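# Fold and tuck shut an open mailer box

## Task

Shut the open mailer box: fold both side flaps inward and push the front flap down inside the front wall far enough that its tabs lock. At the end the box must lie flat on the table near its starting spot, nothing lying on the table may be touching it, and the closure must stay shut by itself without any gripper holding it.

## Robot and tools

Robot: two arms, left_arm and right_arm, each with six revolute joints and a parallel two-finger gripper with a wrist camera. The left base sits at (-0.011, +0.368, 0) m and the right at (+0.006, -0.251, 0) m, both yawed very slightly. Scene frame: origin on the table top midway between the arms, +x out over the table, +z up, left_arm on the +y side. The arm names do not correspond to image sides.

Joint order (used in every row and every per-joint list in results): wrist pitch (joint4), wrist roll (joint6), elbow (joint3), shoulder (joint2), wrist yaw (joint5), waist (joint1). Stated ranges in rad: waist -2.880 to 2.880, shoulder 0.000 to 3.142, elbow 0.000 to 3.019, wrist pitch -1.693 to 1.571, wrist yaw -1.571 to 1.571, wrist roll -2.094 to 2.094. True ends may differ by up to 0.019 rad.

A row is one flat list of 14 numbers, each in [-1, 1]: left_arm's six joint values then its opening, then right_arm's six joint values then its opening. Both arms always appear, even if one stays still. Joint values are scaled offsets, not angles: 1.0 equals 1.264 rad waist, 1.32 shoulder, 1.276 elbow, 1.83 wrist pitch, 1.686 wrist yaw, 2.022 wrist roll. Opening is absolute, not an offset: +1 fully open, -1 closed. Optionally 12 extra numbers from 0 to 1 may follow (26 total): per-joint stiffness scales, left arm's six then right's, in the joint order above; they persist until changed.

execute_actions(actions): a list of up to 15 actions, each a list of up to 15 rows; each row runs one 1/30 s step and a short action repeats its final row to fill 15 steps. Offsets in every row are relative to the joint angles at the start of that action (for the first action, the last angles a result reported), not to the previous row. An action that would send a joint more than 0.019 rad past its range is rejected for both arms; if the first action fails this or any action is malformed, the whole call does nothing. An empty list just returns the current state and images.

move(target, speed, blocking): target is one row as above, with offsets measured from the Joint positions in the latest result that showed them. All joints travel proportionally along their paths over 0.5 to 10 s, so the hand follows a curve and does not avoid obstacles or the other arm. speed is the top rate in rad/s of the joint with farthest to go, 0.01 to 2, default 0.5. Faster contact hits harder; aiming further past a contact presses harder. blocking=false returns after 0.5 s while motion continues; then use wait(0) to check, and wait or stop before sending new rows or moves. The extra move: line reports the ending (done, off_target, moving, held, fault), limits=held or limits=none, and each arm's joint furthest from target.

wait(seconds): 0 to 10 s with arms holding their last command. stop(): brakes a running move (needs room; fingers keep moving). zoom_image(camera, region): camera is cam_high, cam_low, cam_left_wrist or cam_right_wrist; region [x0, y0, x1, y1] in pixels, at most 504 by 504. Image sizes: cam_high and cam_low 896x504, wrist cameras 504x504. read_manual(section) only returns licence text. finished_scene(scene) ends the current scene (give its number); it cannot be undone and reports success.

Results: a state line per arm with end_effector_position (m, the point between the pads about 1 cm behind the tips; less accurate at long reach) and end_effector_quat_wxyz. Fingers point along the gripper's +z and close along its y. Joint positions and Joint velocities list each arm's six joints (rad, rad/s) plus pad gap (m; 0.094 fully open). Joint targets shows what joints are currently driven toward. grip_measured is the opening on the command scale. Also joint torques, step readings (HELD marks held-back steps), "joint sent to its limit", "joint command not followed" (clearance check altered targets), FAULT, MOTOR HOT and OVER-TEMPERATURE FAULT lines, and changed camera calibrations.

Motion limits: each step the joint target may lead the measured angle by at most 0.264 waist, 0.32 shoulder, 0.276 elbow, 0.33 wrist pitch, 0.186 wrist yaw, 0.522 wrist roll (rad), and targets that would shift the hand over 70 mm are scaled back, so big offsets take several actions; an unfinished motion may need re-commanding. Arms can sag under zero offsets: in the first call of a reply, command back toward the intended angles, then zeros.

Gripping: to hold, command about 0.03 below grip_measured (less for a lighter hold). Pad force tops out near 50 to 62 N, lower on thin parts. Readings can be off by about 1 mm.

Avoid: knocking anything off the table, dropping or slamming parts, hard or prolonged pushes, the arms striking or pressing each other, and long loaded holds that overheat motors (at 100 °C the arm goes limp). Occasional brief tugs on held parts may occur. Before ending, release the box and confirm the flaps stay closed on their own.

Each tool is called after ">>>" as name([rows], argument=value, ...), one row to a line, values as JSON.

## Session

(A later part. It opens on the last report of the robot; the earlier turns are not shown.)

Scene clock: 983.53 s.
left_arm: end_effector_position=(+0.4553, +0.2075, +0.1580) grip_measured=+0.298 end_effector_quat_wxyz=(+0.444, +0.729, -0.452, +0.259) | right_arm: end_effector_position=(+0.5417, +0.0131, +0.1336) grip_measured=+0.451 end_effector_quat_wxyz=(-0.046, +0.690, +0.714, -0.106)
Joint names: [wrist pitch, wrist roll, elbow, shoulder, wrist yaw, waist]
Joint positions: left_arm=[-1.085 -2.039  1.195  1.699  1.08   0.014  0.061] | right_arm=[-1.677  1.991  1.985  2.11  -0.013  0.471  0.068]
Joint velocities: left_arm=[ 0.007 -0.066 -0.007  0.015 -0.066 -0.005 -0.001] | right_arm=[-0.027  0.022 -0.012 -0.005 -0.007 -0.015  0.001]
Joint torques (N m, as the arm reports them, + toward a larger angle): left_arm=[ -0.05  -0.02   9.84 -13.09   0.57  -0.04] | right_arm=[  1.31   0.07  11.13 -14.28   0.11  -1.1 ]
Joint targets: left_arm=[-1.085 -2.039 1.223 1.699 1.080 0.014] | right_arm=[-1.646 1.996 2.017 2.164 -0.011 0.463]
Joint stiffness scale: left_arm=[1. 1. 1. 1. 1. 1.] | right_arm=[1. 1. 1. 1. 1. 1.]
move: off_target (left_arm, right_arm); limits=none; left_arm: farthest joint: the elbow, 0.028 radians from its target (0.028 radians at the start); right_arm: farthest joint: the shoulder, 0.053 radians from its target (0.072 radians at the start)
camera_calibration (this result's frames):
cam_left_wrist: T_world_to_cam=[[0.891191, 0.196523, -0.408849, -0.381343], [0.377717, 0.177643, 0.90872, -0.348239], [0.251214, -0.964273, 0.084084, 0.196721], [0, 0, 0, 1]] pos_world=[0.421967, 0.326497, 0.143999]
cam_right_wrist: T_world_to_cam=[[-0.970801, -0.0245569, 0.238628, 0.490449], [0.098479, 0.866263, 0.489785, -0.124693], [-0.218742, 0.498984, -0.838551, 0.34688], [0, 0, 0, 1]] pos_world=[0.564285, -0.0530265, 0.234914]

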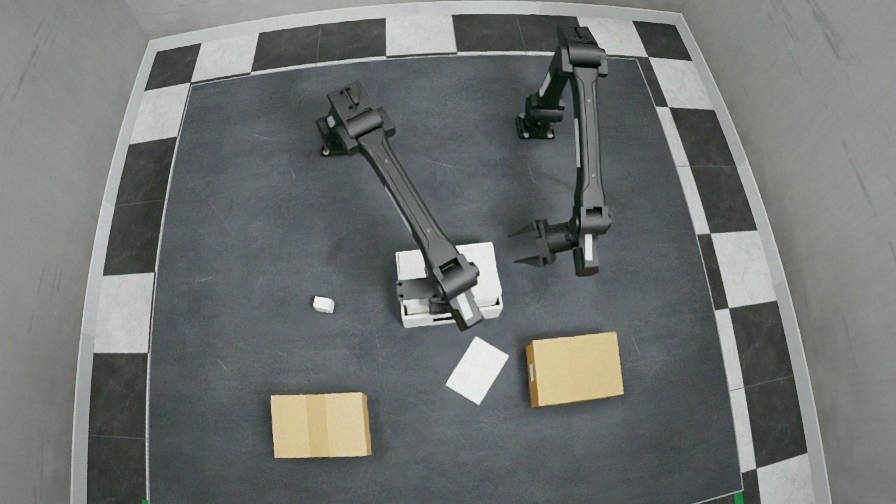

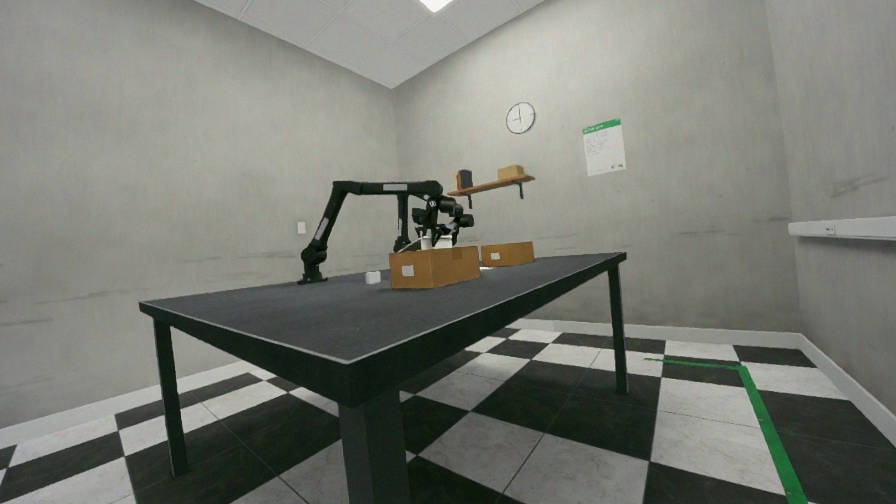

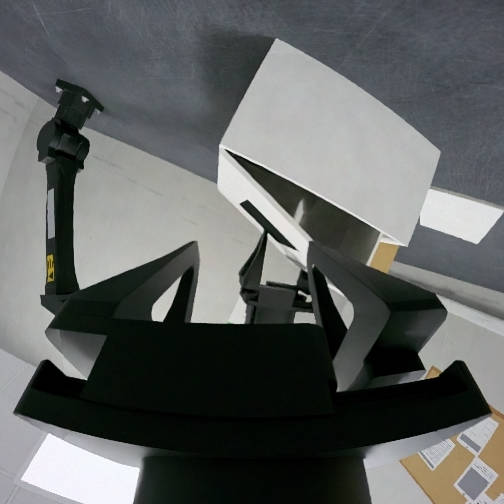

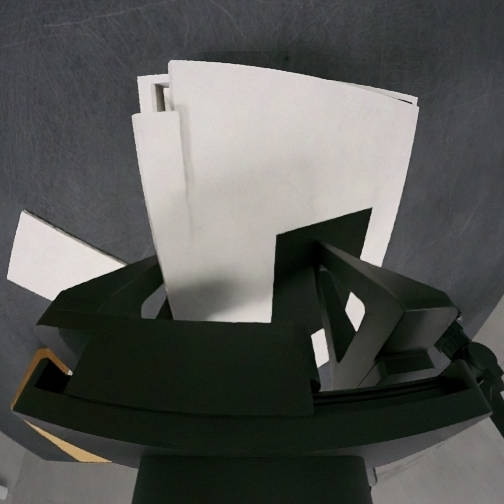

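>>> move(target=[0,0,0.022,0,0,0,0.3,0.085,0,0.03,0.03,0,-0.03,1], speed=0.06)

>>> move(target=[0,0,0.022,0,0,0,0.3,0.03,0,0.02,0.065,0,-0.01,1], speed=0.04)

Scene clock: 995.07 s.
left_arm: end_effector_position=(+0.4545, +0.2075, +0.1572) grip_measured=+0.298 end_effector_quat_wxyz=(+0.445, +0.729, -0.452, +0.258) | right_arm: end_effector_position=(+0.5778, +0.0158, +0.1163) grip_measured=+1.000 end_effector_quat_wxyz=(-0.026, +0.701, +0.711, -0.050)
Joint names: [wrist pitch, wrist roll, elbow, shoulder, wrist yaw, waist]
Joint positions: left_arm=[-1.085 -2.039  1.192  1.699  1.08   0.014  0.061] | right_arm=[-1.537  1.991  1.985  2.129 -0.013  0.45   0.094]
Joint velocities: left_arm=[-0.002 -0.037 -0.012 -0.005  0.007 -0.015 -0.   ] | right_arm=[ 0.007 -0.051 -0.012 -0.005  0.007 -0.005  0.   ]
Joint torques (N m, as the arm reports them, + toward a larger angle): left_arm=[ -0.04  -0.02  10.01 -13.13   0.57  -0.12] | right_arm=[  0.97   0.    11.64 -17.34  -0.03  -1.69]
Joint targets: left_arm=[-1.085 -2.039 1.223 1.699 1.080 0.014] | right_arm=[-1.522 1.991 2.023 2.150 -0.013 0.433]
Joint stiffness scale: left_arm=[1. 1. 1. 1. 1. 1.] | right_arm=[1. 1. 1. 1. 1. 1.]
move: off_target (left_arm, right_arm); limits=none; left_arm: farthest joint: the elbow, 0.031 radians from its target (0.028 radians at the start); right_arm: farthest joint: the elbow, 0.039 radians from its target (0.038 radians at the start)
camera_calibration (this result's frames):
cam_left_wrist: T_world_to_cam=[[0.890253, 0.19654, -0.410879, -0.380221], [0.379796, 0.177605, 0.907861, -0.348061], [0.251405, -0.964276, 0.0834683, 0.197004], [0, 0, 0, 1]] pos_world=[0.421157, 0.326512, 0.143322]
cam_right_wrist: T_world_to_cam=[[-0.99137, -0.013216, 0.130422, 0.554035], [0.0602516, 0.837654, 0.542868, -0.105749], [-0.116423, 0.546041, -0.829629, 0.278004], [0, 0, 0, 1]] pos_world=[0.587992, -0.0558988, 0.215789]

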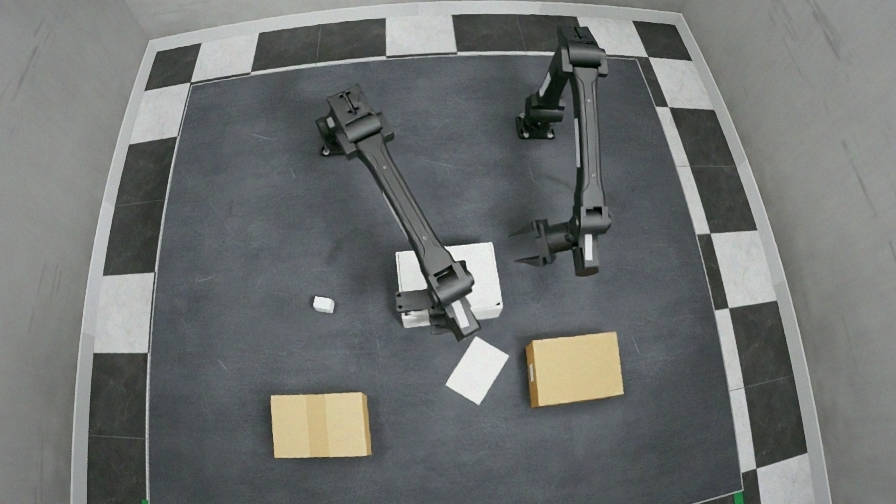

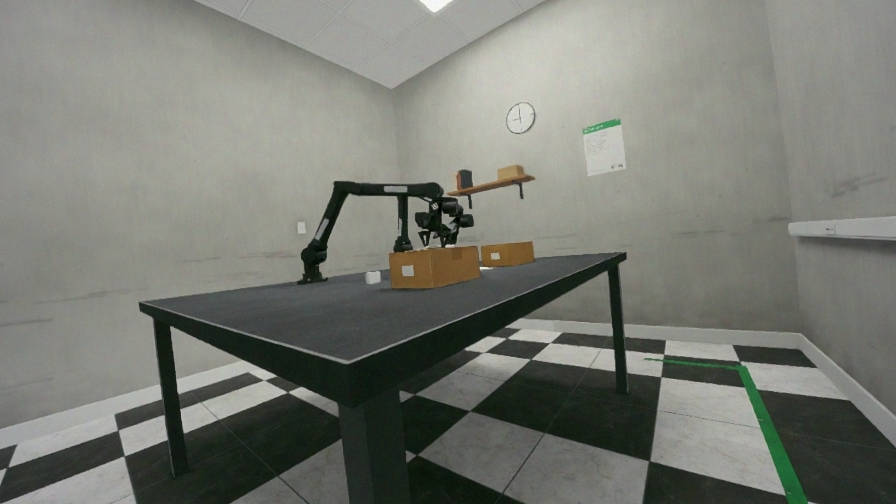

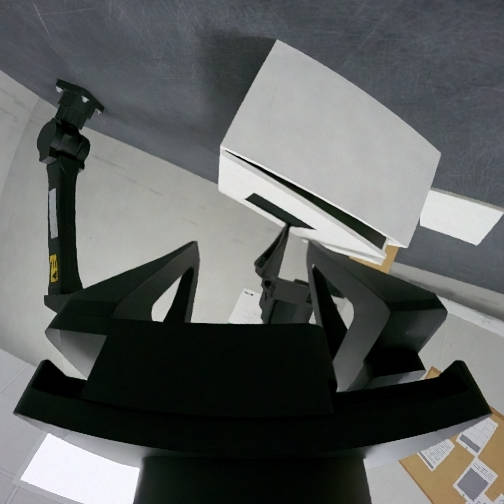

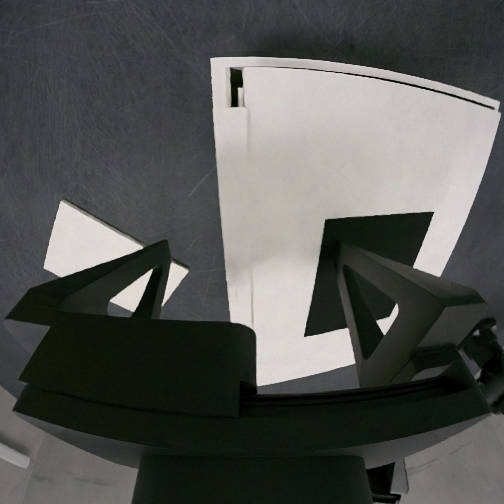

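Scene clock: 997.43 s.
left_arm: end_effector_position=(+0.4545, +0.2075, +0.1572) grip_measured=+0.298 end_effector_quat_wxyz=(+0.445, +0.729, -0.452, +0.258) | right_arm: end_effector_position=(+0.5796, +0.0167, +0.1054) grip_measured=+1.000 end_effector_quat_wxyz=(-0.027, +0.701, +0.710, -0.053)
Joint names: [wrist pitch, wrist roll, elbow, shoulder, wrist yaw, waist]
Joint positions: left_arm=[-1.085 -2.039  1.192  1.699  1.08   0.014  0.061] | right_arm=[-1.528  1.991  1.985  2.147 -0.013  0.45   0.094]
Joint velocities: left_arm=[-0.002  0.007  0.002 -0.005  0.007 -0.005  0.001] | right_arm=[-0.012  0.022  0.002 -0.015 -0.007  0.005  0.   ]
Joint torques (N m, as the arm reports them, + toward a larger angle): left_arm=[ -0.03  -0.02   9.83 -13.08   0.57  -0.14] | right_arm=[  2.42   0.01  10.71 -14.23  -0.05  -1.29]
Joint targets: left_arm=[-1.085 -2.039 1.220 1.699 1.080 0.014] | right_arm=[-1.482 1.991 2.010 2.215 -0.013 0.437]
Joint stiffness scale: left_arm=[1. 1. 1. 1. 1. 1.] | right_arm=[1. 1. 1. 1. 1. 1.]
move: off_target (left_arm, right_arm); limits=none; left_arm: farthest joint: the elbow, 0.028 radians from its target (0.028 radians at the start); right_arm: farthest joint: the shoulder, 0.068 radians from its target (0.086 radians at the start)
camera_calibration (this result's frames):
cam_left_wrist: T_world_to_cam=[[0.890253, 0.19654, -0.410879, -0.380221], [0.379796, 0.177605, 0.907861, -0.348061], [0.251405, -0.964276, 0.0834683, 0.197004], [0, 0, 0, 1]] pos_world=[0.421157, 0.326512, 0.143322]
cam_right_wrist: T_world_to_cam=[[-0.990349, -0.012742, 0.138012, 0.555887], [0.0643714, 0.839565, 0.539432, -0.102701], [-0.122743, 0.543109, -0.830642, 0.272513], [0, 0, 0, 1]] pos_world=[0.590583, -0.054697, 0.205042]

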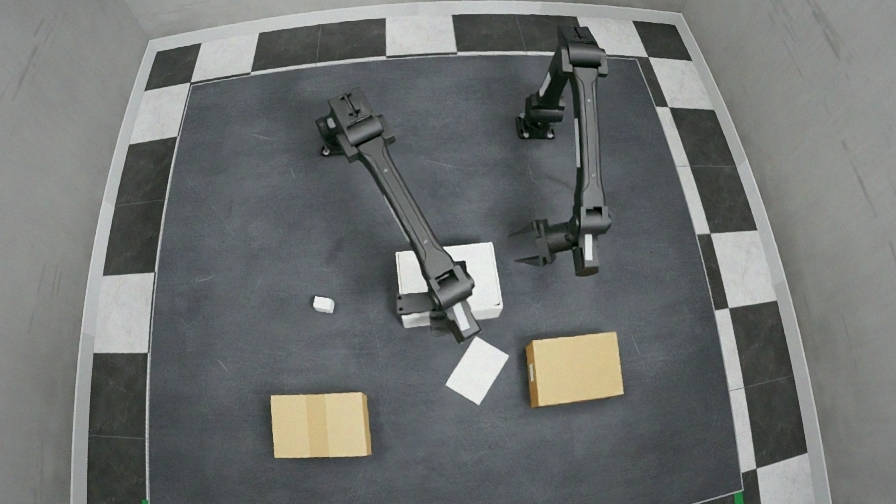

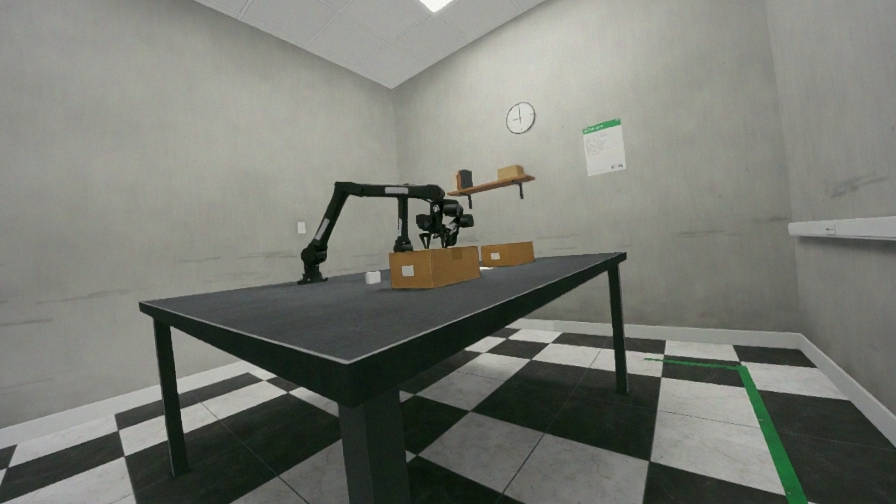

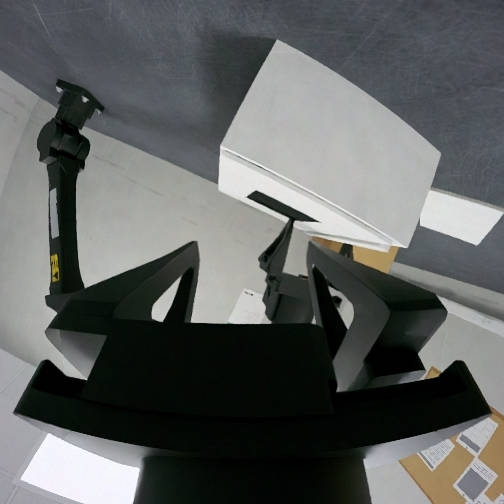

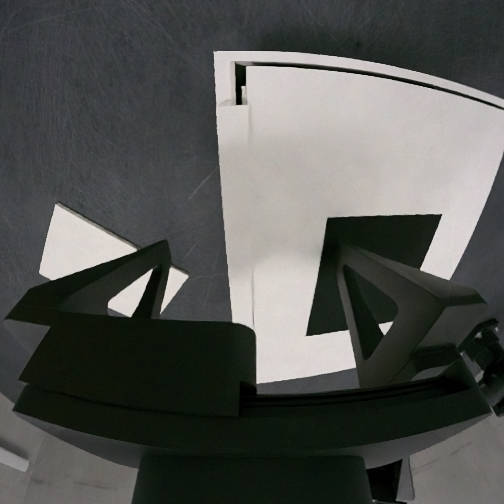

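>>> move(target=[0,0,0.022,0,0,0,0.3,0.025,0,0.02,0.055,0,-0.01,0], speed=0.04)

>>> move(target=[0,0,0.022,0,0,0,0.3,0,0,0.03,-0.06,0,0,0], speed=0.1)

Scene clock: 1007.47 s.
left_arm: end_effector_position=(+0.4545, +0.2075, +0.1572) grip_measured=+0.298 end_effector_quat_wxyz=(+0.445, +0.729, -0.452, +0.258) | right_arm: end_effector_position=(+0.5794, +0.0171, +0.1076) grip_measured=+0.002 end_effector_quat_wxyz=(-0.029, +0.701, +0.710, -0.053)
Joint names: [wrist pitch, wrist roll, elbow, shoulder, wrist yaw, waist]
Joint positions: left_arm=[-1.085 -2.039  1.192  1.699  1.08   0.014  0.061] | right_arm=[-1.534  1.991  1.99   2.146 -0.016  0.45   0.047]
Joint velocities: left_arm=[ 0.007  0.007  0.007 -0.034  0.037  0.005 -0.001] | right_arm=[-0.012 -0.022 -0.007 -0.005  0.081  0.005 -0.   ]
Joint torques (N m, as the arm reports them, + toward a larger angle): left_arm=[ -0.05  -0.02   9.83 -13.16   0.57  -0.17] | right_arm=[  2.52  -0.02  10.27 -12.98   0.09  -1.42]
Joint targets: left_arm=[-1.085 -2.039 1.220 1.699 1.080 0.014] | right_arm=[-1.482 1.991 2.011 2.220 -0.013 0.437]
Joint stiffness scale: left_arm=[1. 1. 1. 1. 1. 1.] | right_arm=[1. 1. 1. 1. 1. 1.]
move: off_target (left_arm, right_arm); limits=none; left_arm: farthest joint: the elbow, 0.028 radians from its target (0.028 radians at the start); right_arm: farthest joint: the shoulder, 0.073 radians from its target (0.072 radians at the start)
camera_calibration (this result's frames):
cam_left_wrist: T_world_to_cam=[[0.890253, 0.19654, -0.410879, -0.380221], [0.379796, 0.177605, 0.907861, -0.348061], [0.251405, -0.964276, 0.0834683, 0.197004], [0, 0, 0, 1]] pos_world=[0.421157, 0.326512, 0.143322]
cam_right_wrist: T_world_to_cam=[[-0.990128, -0.0127414, 0.139584, 0.555085], [0.0655525, 0.838143, 0.541497, -0.105181], [-0.123891, 0.545302, -0.829034, 0.274536], [0, 0, 0, 1]] pos_world=[0.590513, -0.0544757, 0.207074]

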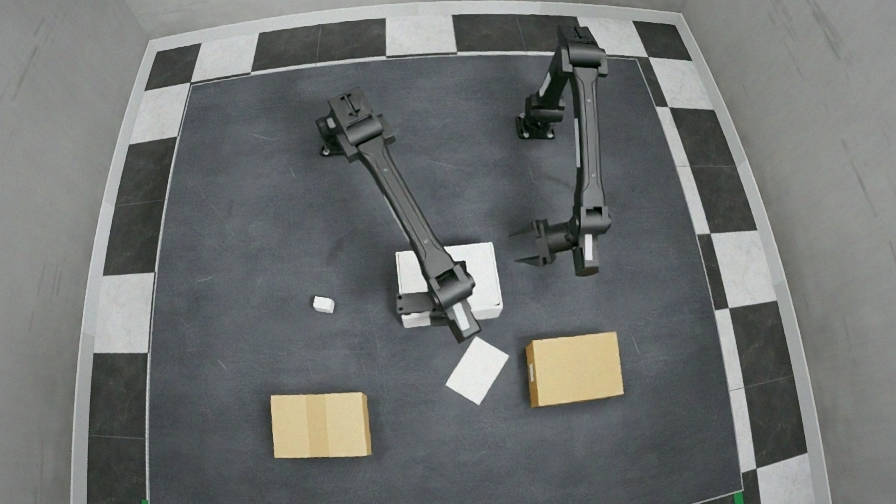

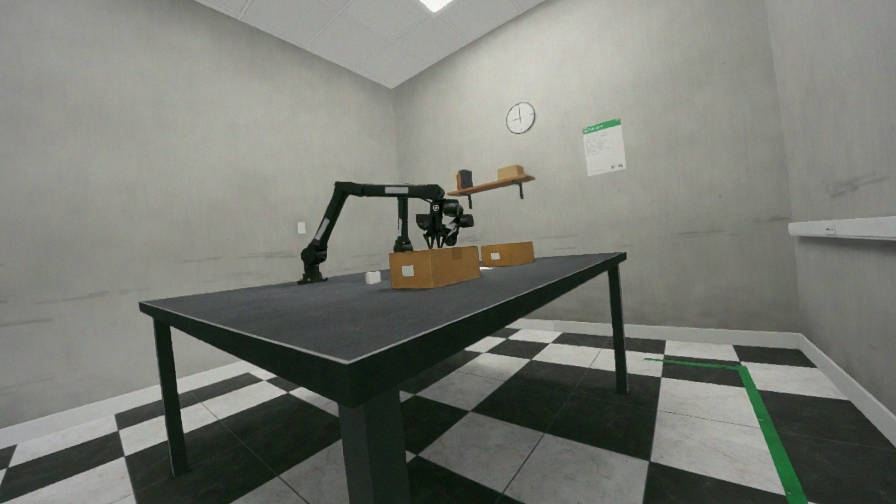

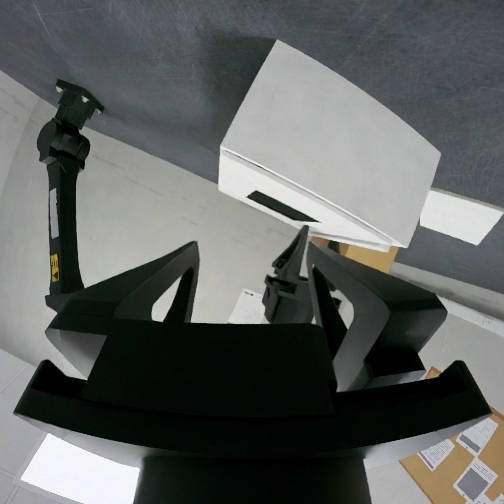

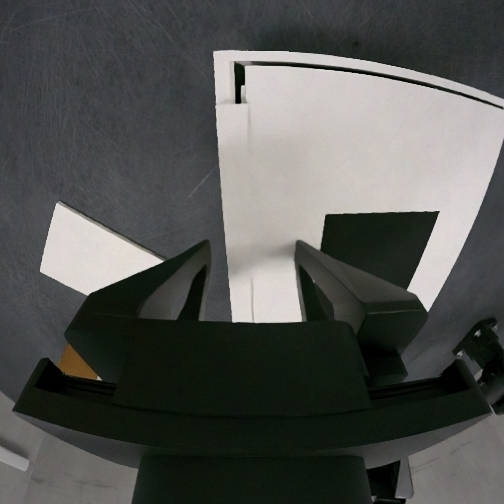

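Scene clock: 1008.63 s.
left_arm: end_effector_position=(+0.4545, +0.2075, +0.1572) grip_measured=+0.298 end_effector_quat_wxyz=(+0.445, +0.729, -0.452, +0.258) | right_arm: end_effector_position=(+0.5791, +0.0170, +0.1519) grip_measured=+0.002 end_effector_quat_wxyz=(-0.016, +0.702, +0.712, -0.020)
Joint names: [wrist pitch, wrist roll, elbow, shoulder, wrist yaw, waist]
Joint positions: left_arm=[-1.085 -2.039  1.192  1.699  1.08   0.014  0.061] | right_arm=[-1.535  1.991  1.99   2.074 -0.016  0.45   0.047]
Joint velocities: left_arm=[ 0.002  0.007 -0.002  0.005 -0.007 -0.005 -0.001] | right_arm=[ 0.007 -0.022  0.002  0.015  0.007  0.005  0.001]
Joint torques (N m, as the arm reports them, + toward a larger angle): left_arm=[ -0.03  -0.01   9.82 -13.13   0.57  -0.05] | right_arm=[  0.5    0.02  11.83 -18.48  -0.01  -0.83]
Joint targets: left_arm=[-1.085 -2.039 1.220 1.699 1.080 0.014] | right_arm=[-1.534 1.991 2.028 2.067 -0.016 0.450]
Joint stiffness scale: left_arm=[1. 1. 1. 1. 1. 1.] | right_arm=[1. 1. 1. 1. 1. 1.]
move: off_target (left_arm, right_arm); limits=none; left_arm: farthest joint: the elbow, 0.028 radians from its target (0.028 radians at the start); right_arm: farthest joint: the elbow, 0.038 radians from its target (0.038 radians at the start)
camera_calibration (this result's frames):
cam_left_wrist: T_world_to_cam=[[0.890253, 0.19654, -0.410879, -0.380221], [0.379796, 0.177605, 0.907861, -0.348061], [0.251405, -0.964276, 0.0834683, 0.197004], [0, 0, 0, 1]] pos_world=[0.421157, 0.326512, 0.143322]
cam_right_wrist: T_world_to_cam=[[-0.997043, -0.0159491, 0.0751761, 0.562456], [0.0297871, 0.821551, 0.569356, -0.112288], [-0.0708417, 0.569912, -0.818646, 0.278598], [0, 0, 0, 1]] pos_world=[0.583874, -0.0575555, 0.249722]

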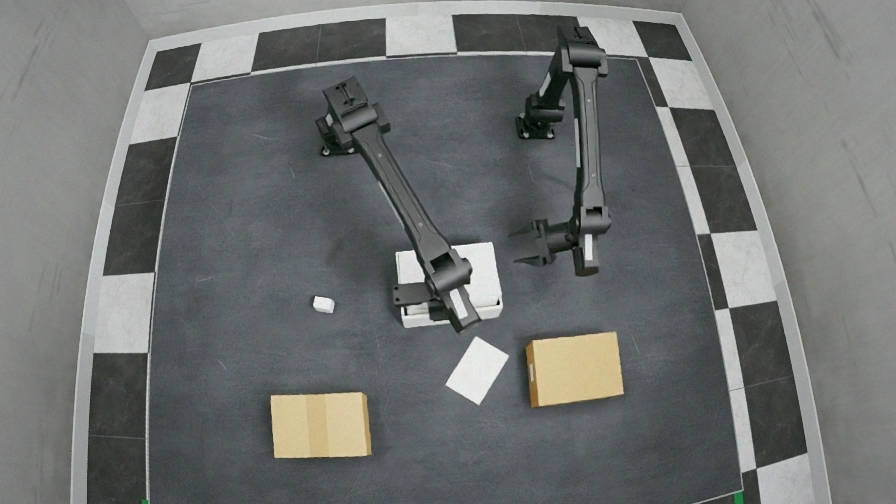

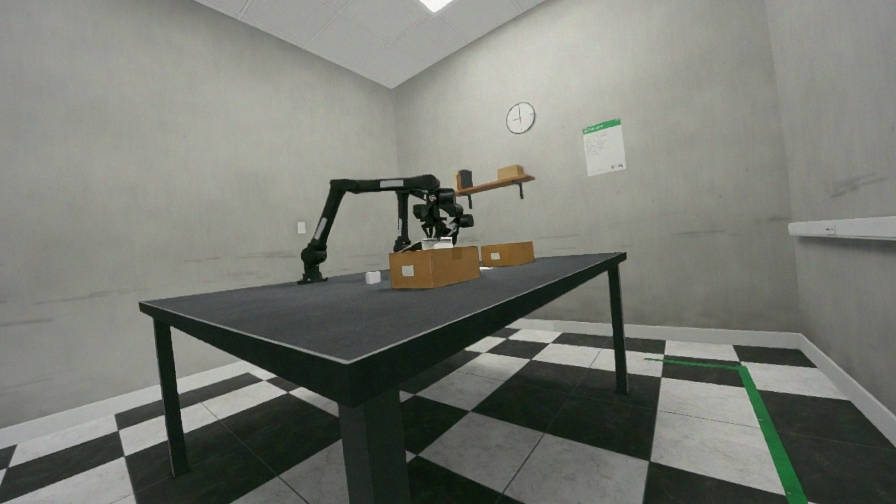

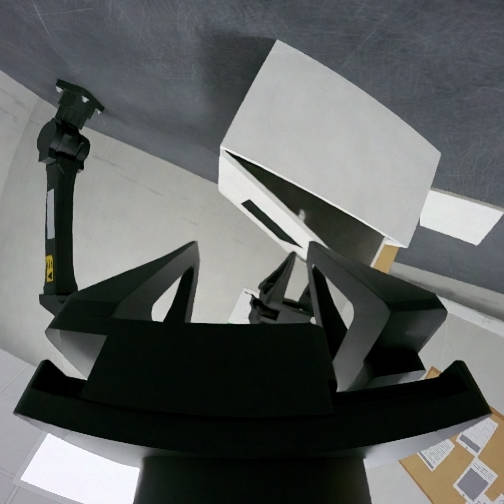

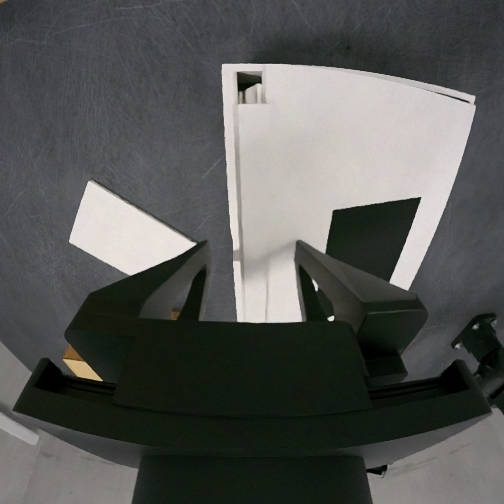

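>>> move(target=[0,0,0.022,0,0,0,0.3,0,0,0.03,0.075,0,0,0], speed=0.07)

>>> move(target=[0,0,0.022,0,0,0,0.3,0,0,0.02,0.045,0,0,-0.6], speed=0.04)

Scene clock: 1029.03 s.
left_arm: end_effector_position=(+0.4545, +0.2075, +0.1572) grip_measured=+0.298 end_effector_quat_wxyz=(+0.445, +0.729, -0.452, +0.258) | right_arm: end_effector_position=(+0.5799, +0.0174, +0.1093) grip_measured=+0.001 end_effector_quat_wxyz=(-0.028, +0.701, +0.710, -0.052)
Joint names: [wrist pitch, wrist roll, elbow, shoulder, wrist yaw, waist]
Joint positions: left_arm=[-1.085 -2.039  1.192  1.699  1.08   0.014  0.061] | right_arm=[-1.536  1.991  1.993  2.146 -0.016  0.45   0.047]
Joint velocities: left_arm=[ 0.002 -0.007  0.002  0.005 -0.037  0.005 -0.001] | right_arm=[ 0.002  0.051  0.007 -0.005 -0.037 -0.015  0.   ]
Joint torques (N m, as the arm reports them, + toward a larger angle): left_arm=[ -0.04  -0.02   9.83 -13.14   0.57  -0.13] | right_arm=[  0.38   0.    11.35 -17.1   -0.03  -0.73]
Joint targets: left_arm=[-1.085 -2.039 1.220 1.699 1.080 0.014] | right_arm=[-1.535 1.991 2.028 2.173 -0.016 0.450]
Joint stiffness scale: left_arm=[1. 1. 1. 1. 1. 1.] | right_arm=[1. 1. 1. 1. 1. 1.]
move: off_target (left_arm, right_arm); limits=none; left_arm: farthest joint: the elbow, 0.028 radians from its target (0.028 radians at the start); right_arm: farthest joint: the elbow, 0.035 radians from its target (0.038 radians at the start)
camera_calibration (this result's frames):
cam_left_wrist: T_world_to_cam=[[0.890253, 0.19654, -0.410879, -0.380221], [0.379796, 0.177605, 0.907861, -0.348061], [0.251405, -0.964276, 0.0834683, 0.197004], [0, 0, 0, 1]] pos_world=[0.421157, 0.326512, 0.143322]
cam_right_wrist: T_world_to_cam=[[-0.990368, -0.0128528, 0.13786, 0.555623], [0.0646148, 0.837708, 0.542283, -0.105857], [-0.122457, 0.545967, -0.828809, 0.275043], [0, 0, 0, 1]] pos_world=[0.590792, -0.054346, 0.208764]

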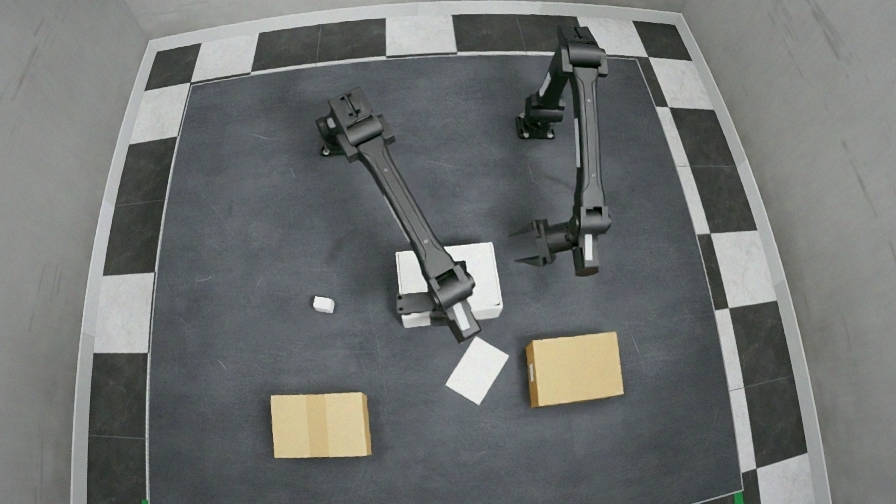

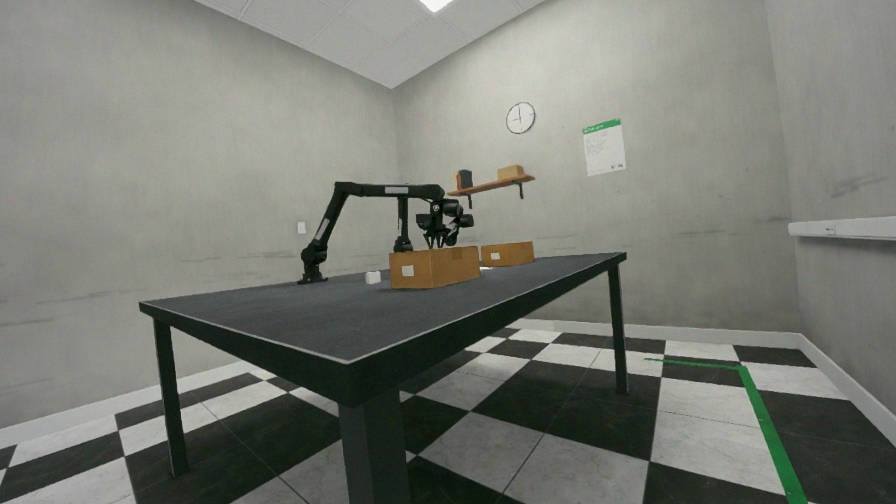

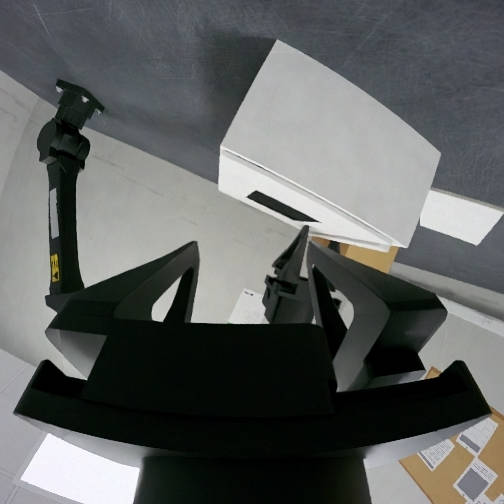

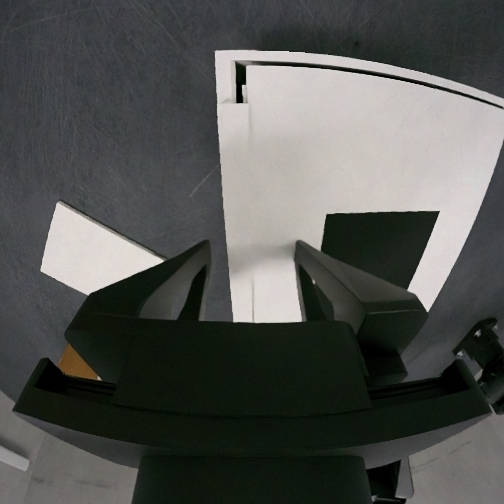

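Scene clock: 1030.73 s.
left_arm: end_effector_position=(+0.4545, +0.2075, +0.1572) grip_measured=+0.298 end_effector_quat_wxyz=(+0.445, +0.729, -0.452, +0.258) | right_arm: end_effector_position=(+0.5801, +0.0172, +0.1098) grip_measured=-0.598 end_effector_quat_wxyz=(-0.028, +0.701, +0.710, -0.053)
Joint names: [wrist pitch, wrist roll, elbow, shoulder, wrist yaw, waist]
Joint positions: left_arm=[-1.085 -2.039  1.192  1.699  1.08   0.014  0.061] | right_arm=[-1.54   1.991  1.997  2.147 -0.015  0.45   0.019]
Joint velocities: left_arm=[-0.002  0.066  0.002 -0.005 -0.066 -0.005  0.001] | right_arm=[ 0.002  0.051 -0.002 -0.005 -0.081 -0.005 -0.   ]
Joint torques (N m, as the arm reports them, + toward a larger angle): left_arm=[ -0.03  -0.02   9.83 -13.16   0.57  -0.12] | right_arm=[  0.59   0.05  10.42 -13.8   -0.06  -0.1 ]
Joint targets: left_arm=[-1.085 -2.039 1.220 1.699 1.080 0.014] | right_arm=[-1.536 1.991 2.019 2.205 -0.016 0.450]
Joint stiffness scale: left_arm=[1. 1. 1. 1. 1. 1.] | right_arm=[1. 1. 1. 1. 1. 1.]
move: off_target (left_arm, right_arm); limits=none; left_arm: farthest joint: the elbow, 0.028 radians from its target (0.028 radians at the start); right_arm: farthest joint: the shoulder, 0.058 radians from its target (0.060 radians at the start)
camera_calibration (this result's frames):
cam_left_wrist: T_world_to_cam=[[0.890253, 0.19654, -0.410879, -0.380221], [0.379796, 0.177605, 0.907861, -0.348061], [0.251405, -0.964276, 0.0834683, 0.197004], [0, 0, 0, 1]] pos_world=[0.421157, 0.326512, 0.143322]
cam_right_wrist: T_world_to_cam=[[-0.990215, -0.0127302, 0.13897, 0.55553], [0.065055, 0.838898, 0.540387, -0.10605], [-0.123461, 0.544139, -0.829861, 0.276331], [0, 0, 0, 1]] pos_world=[0.59111, -0.0543258, 0.209422]

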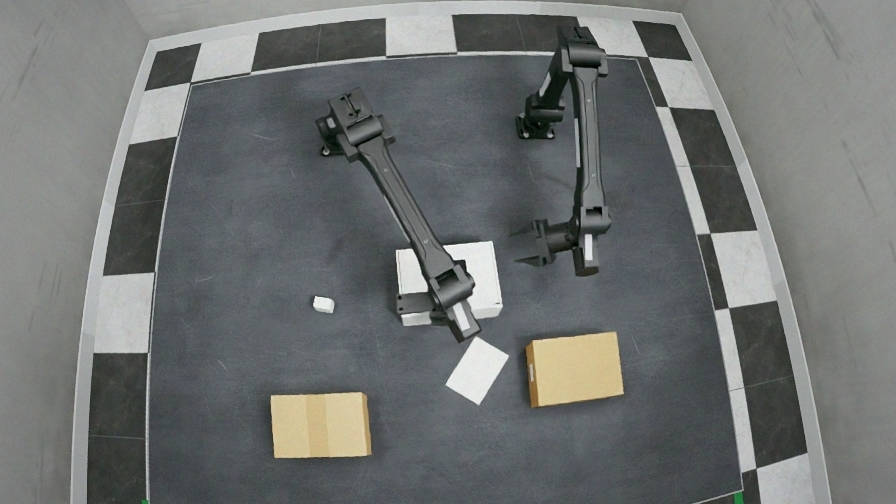

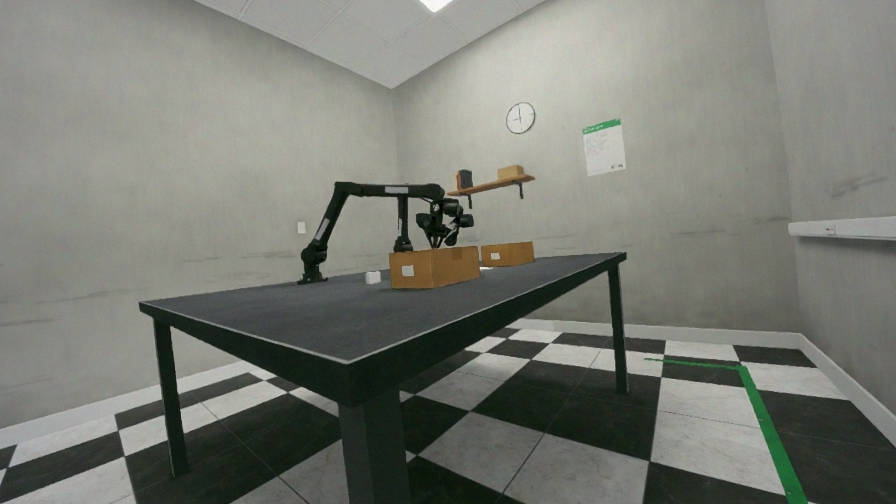

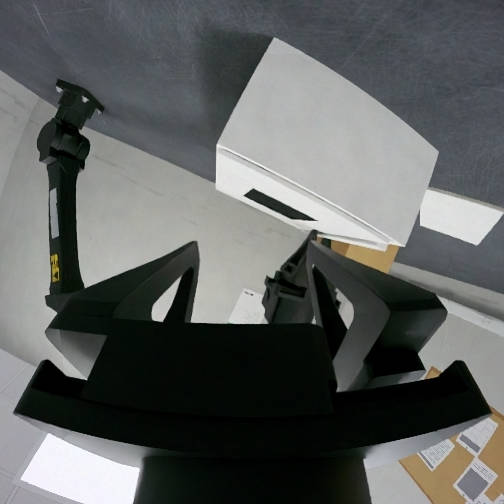

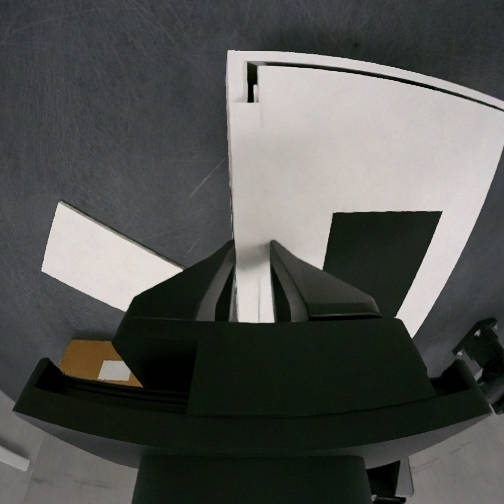

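>>> zoom_image(camera="cam_right_wrist", region=[190,30,330,170])

>>> zoom_image(camera="cam_left_wrist", region=[300,170,440,280])

Region (190, 30, 330, 170) of cam_right_wrist's 504x504 image, scaled by 3.600, with more detail than that image has.

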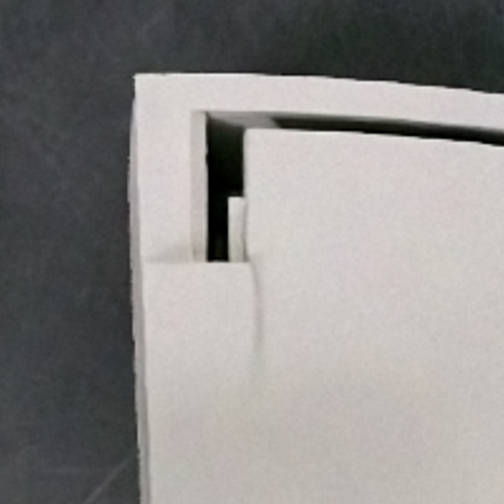

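Region (300, 170, 440, 280) of cam_left_wrist's 504x504 image, scaled by 3.600, with more detail than that image has; it fills the top 396 rows of this view, and the rest is white.

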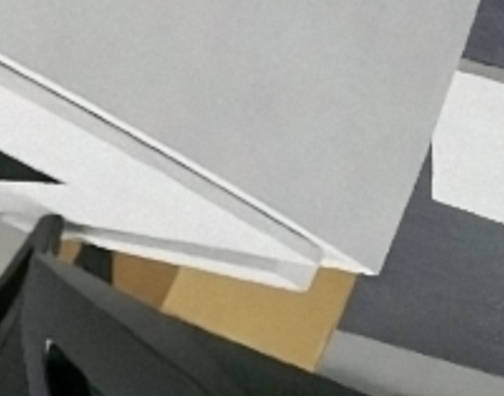

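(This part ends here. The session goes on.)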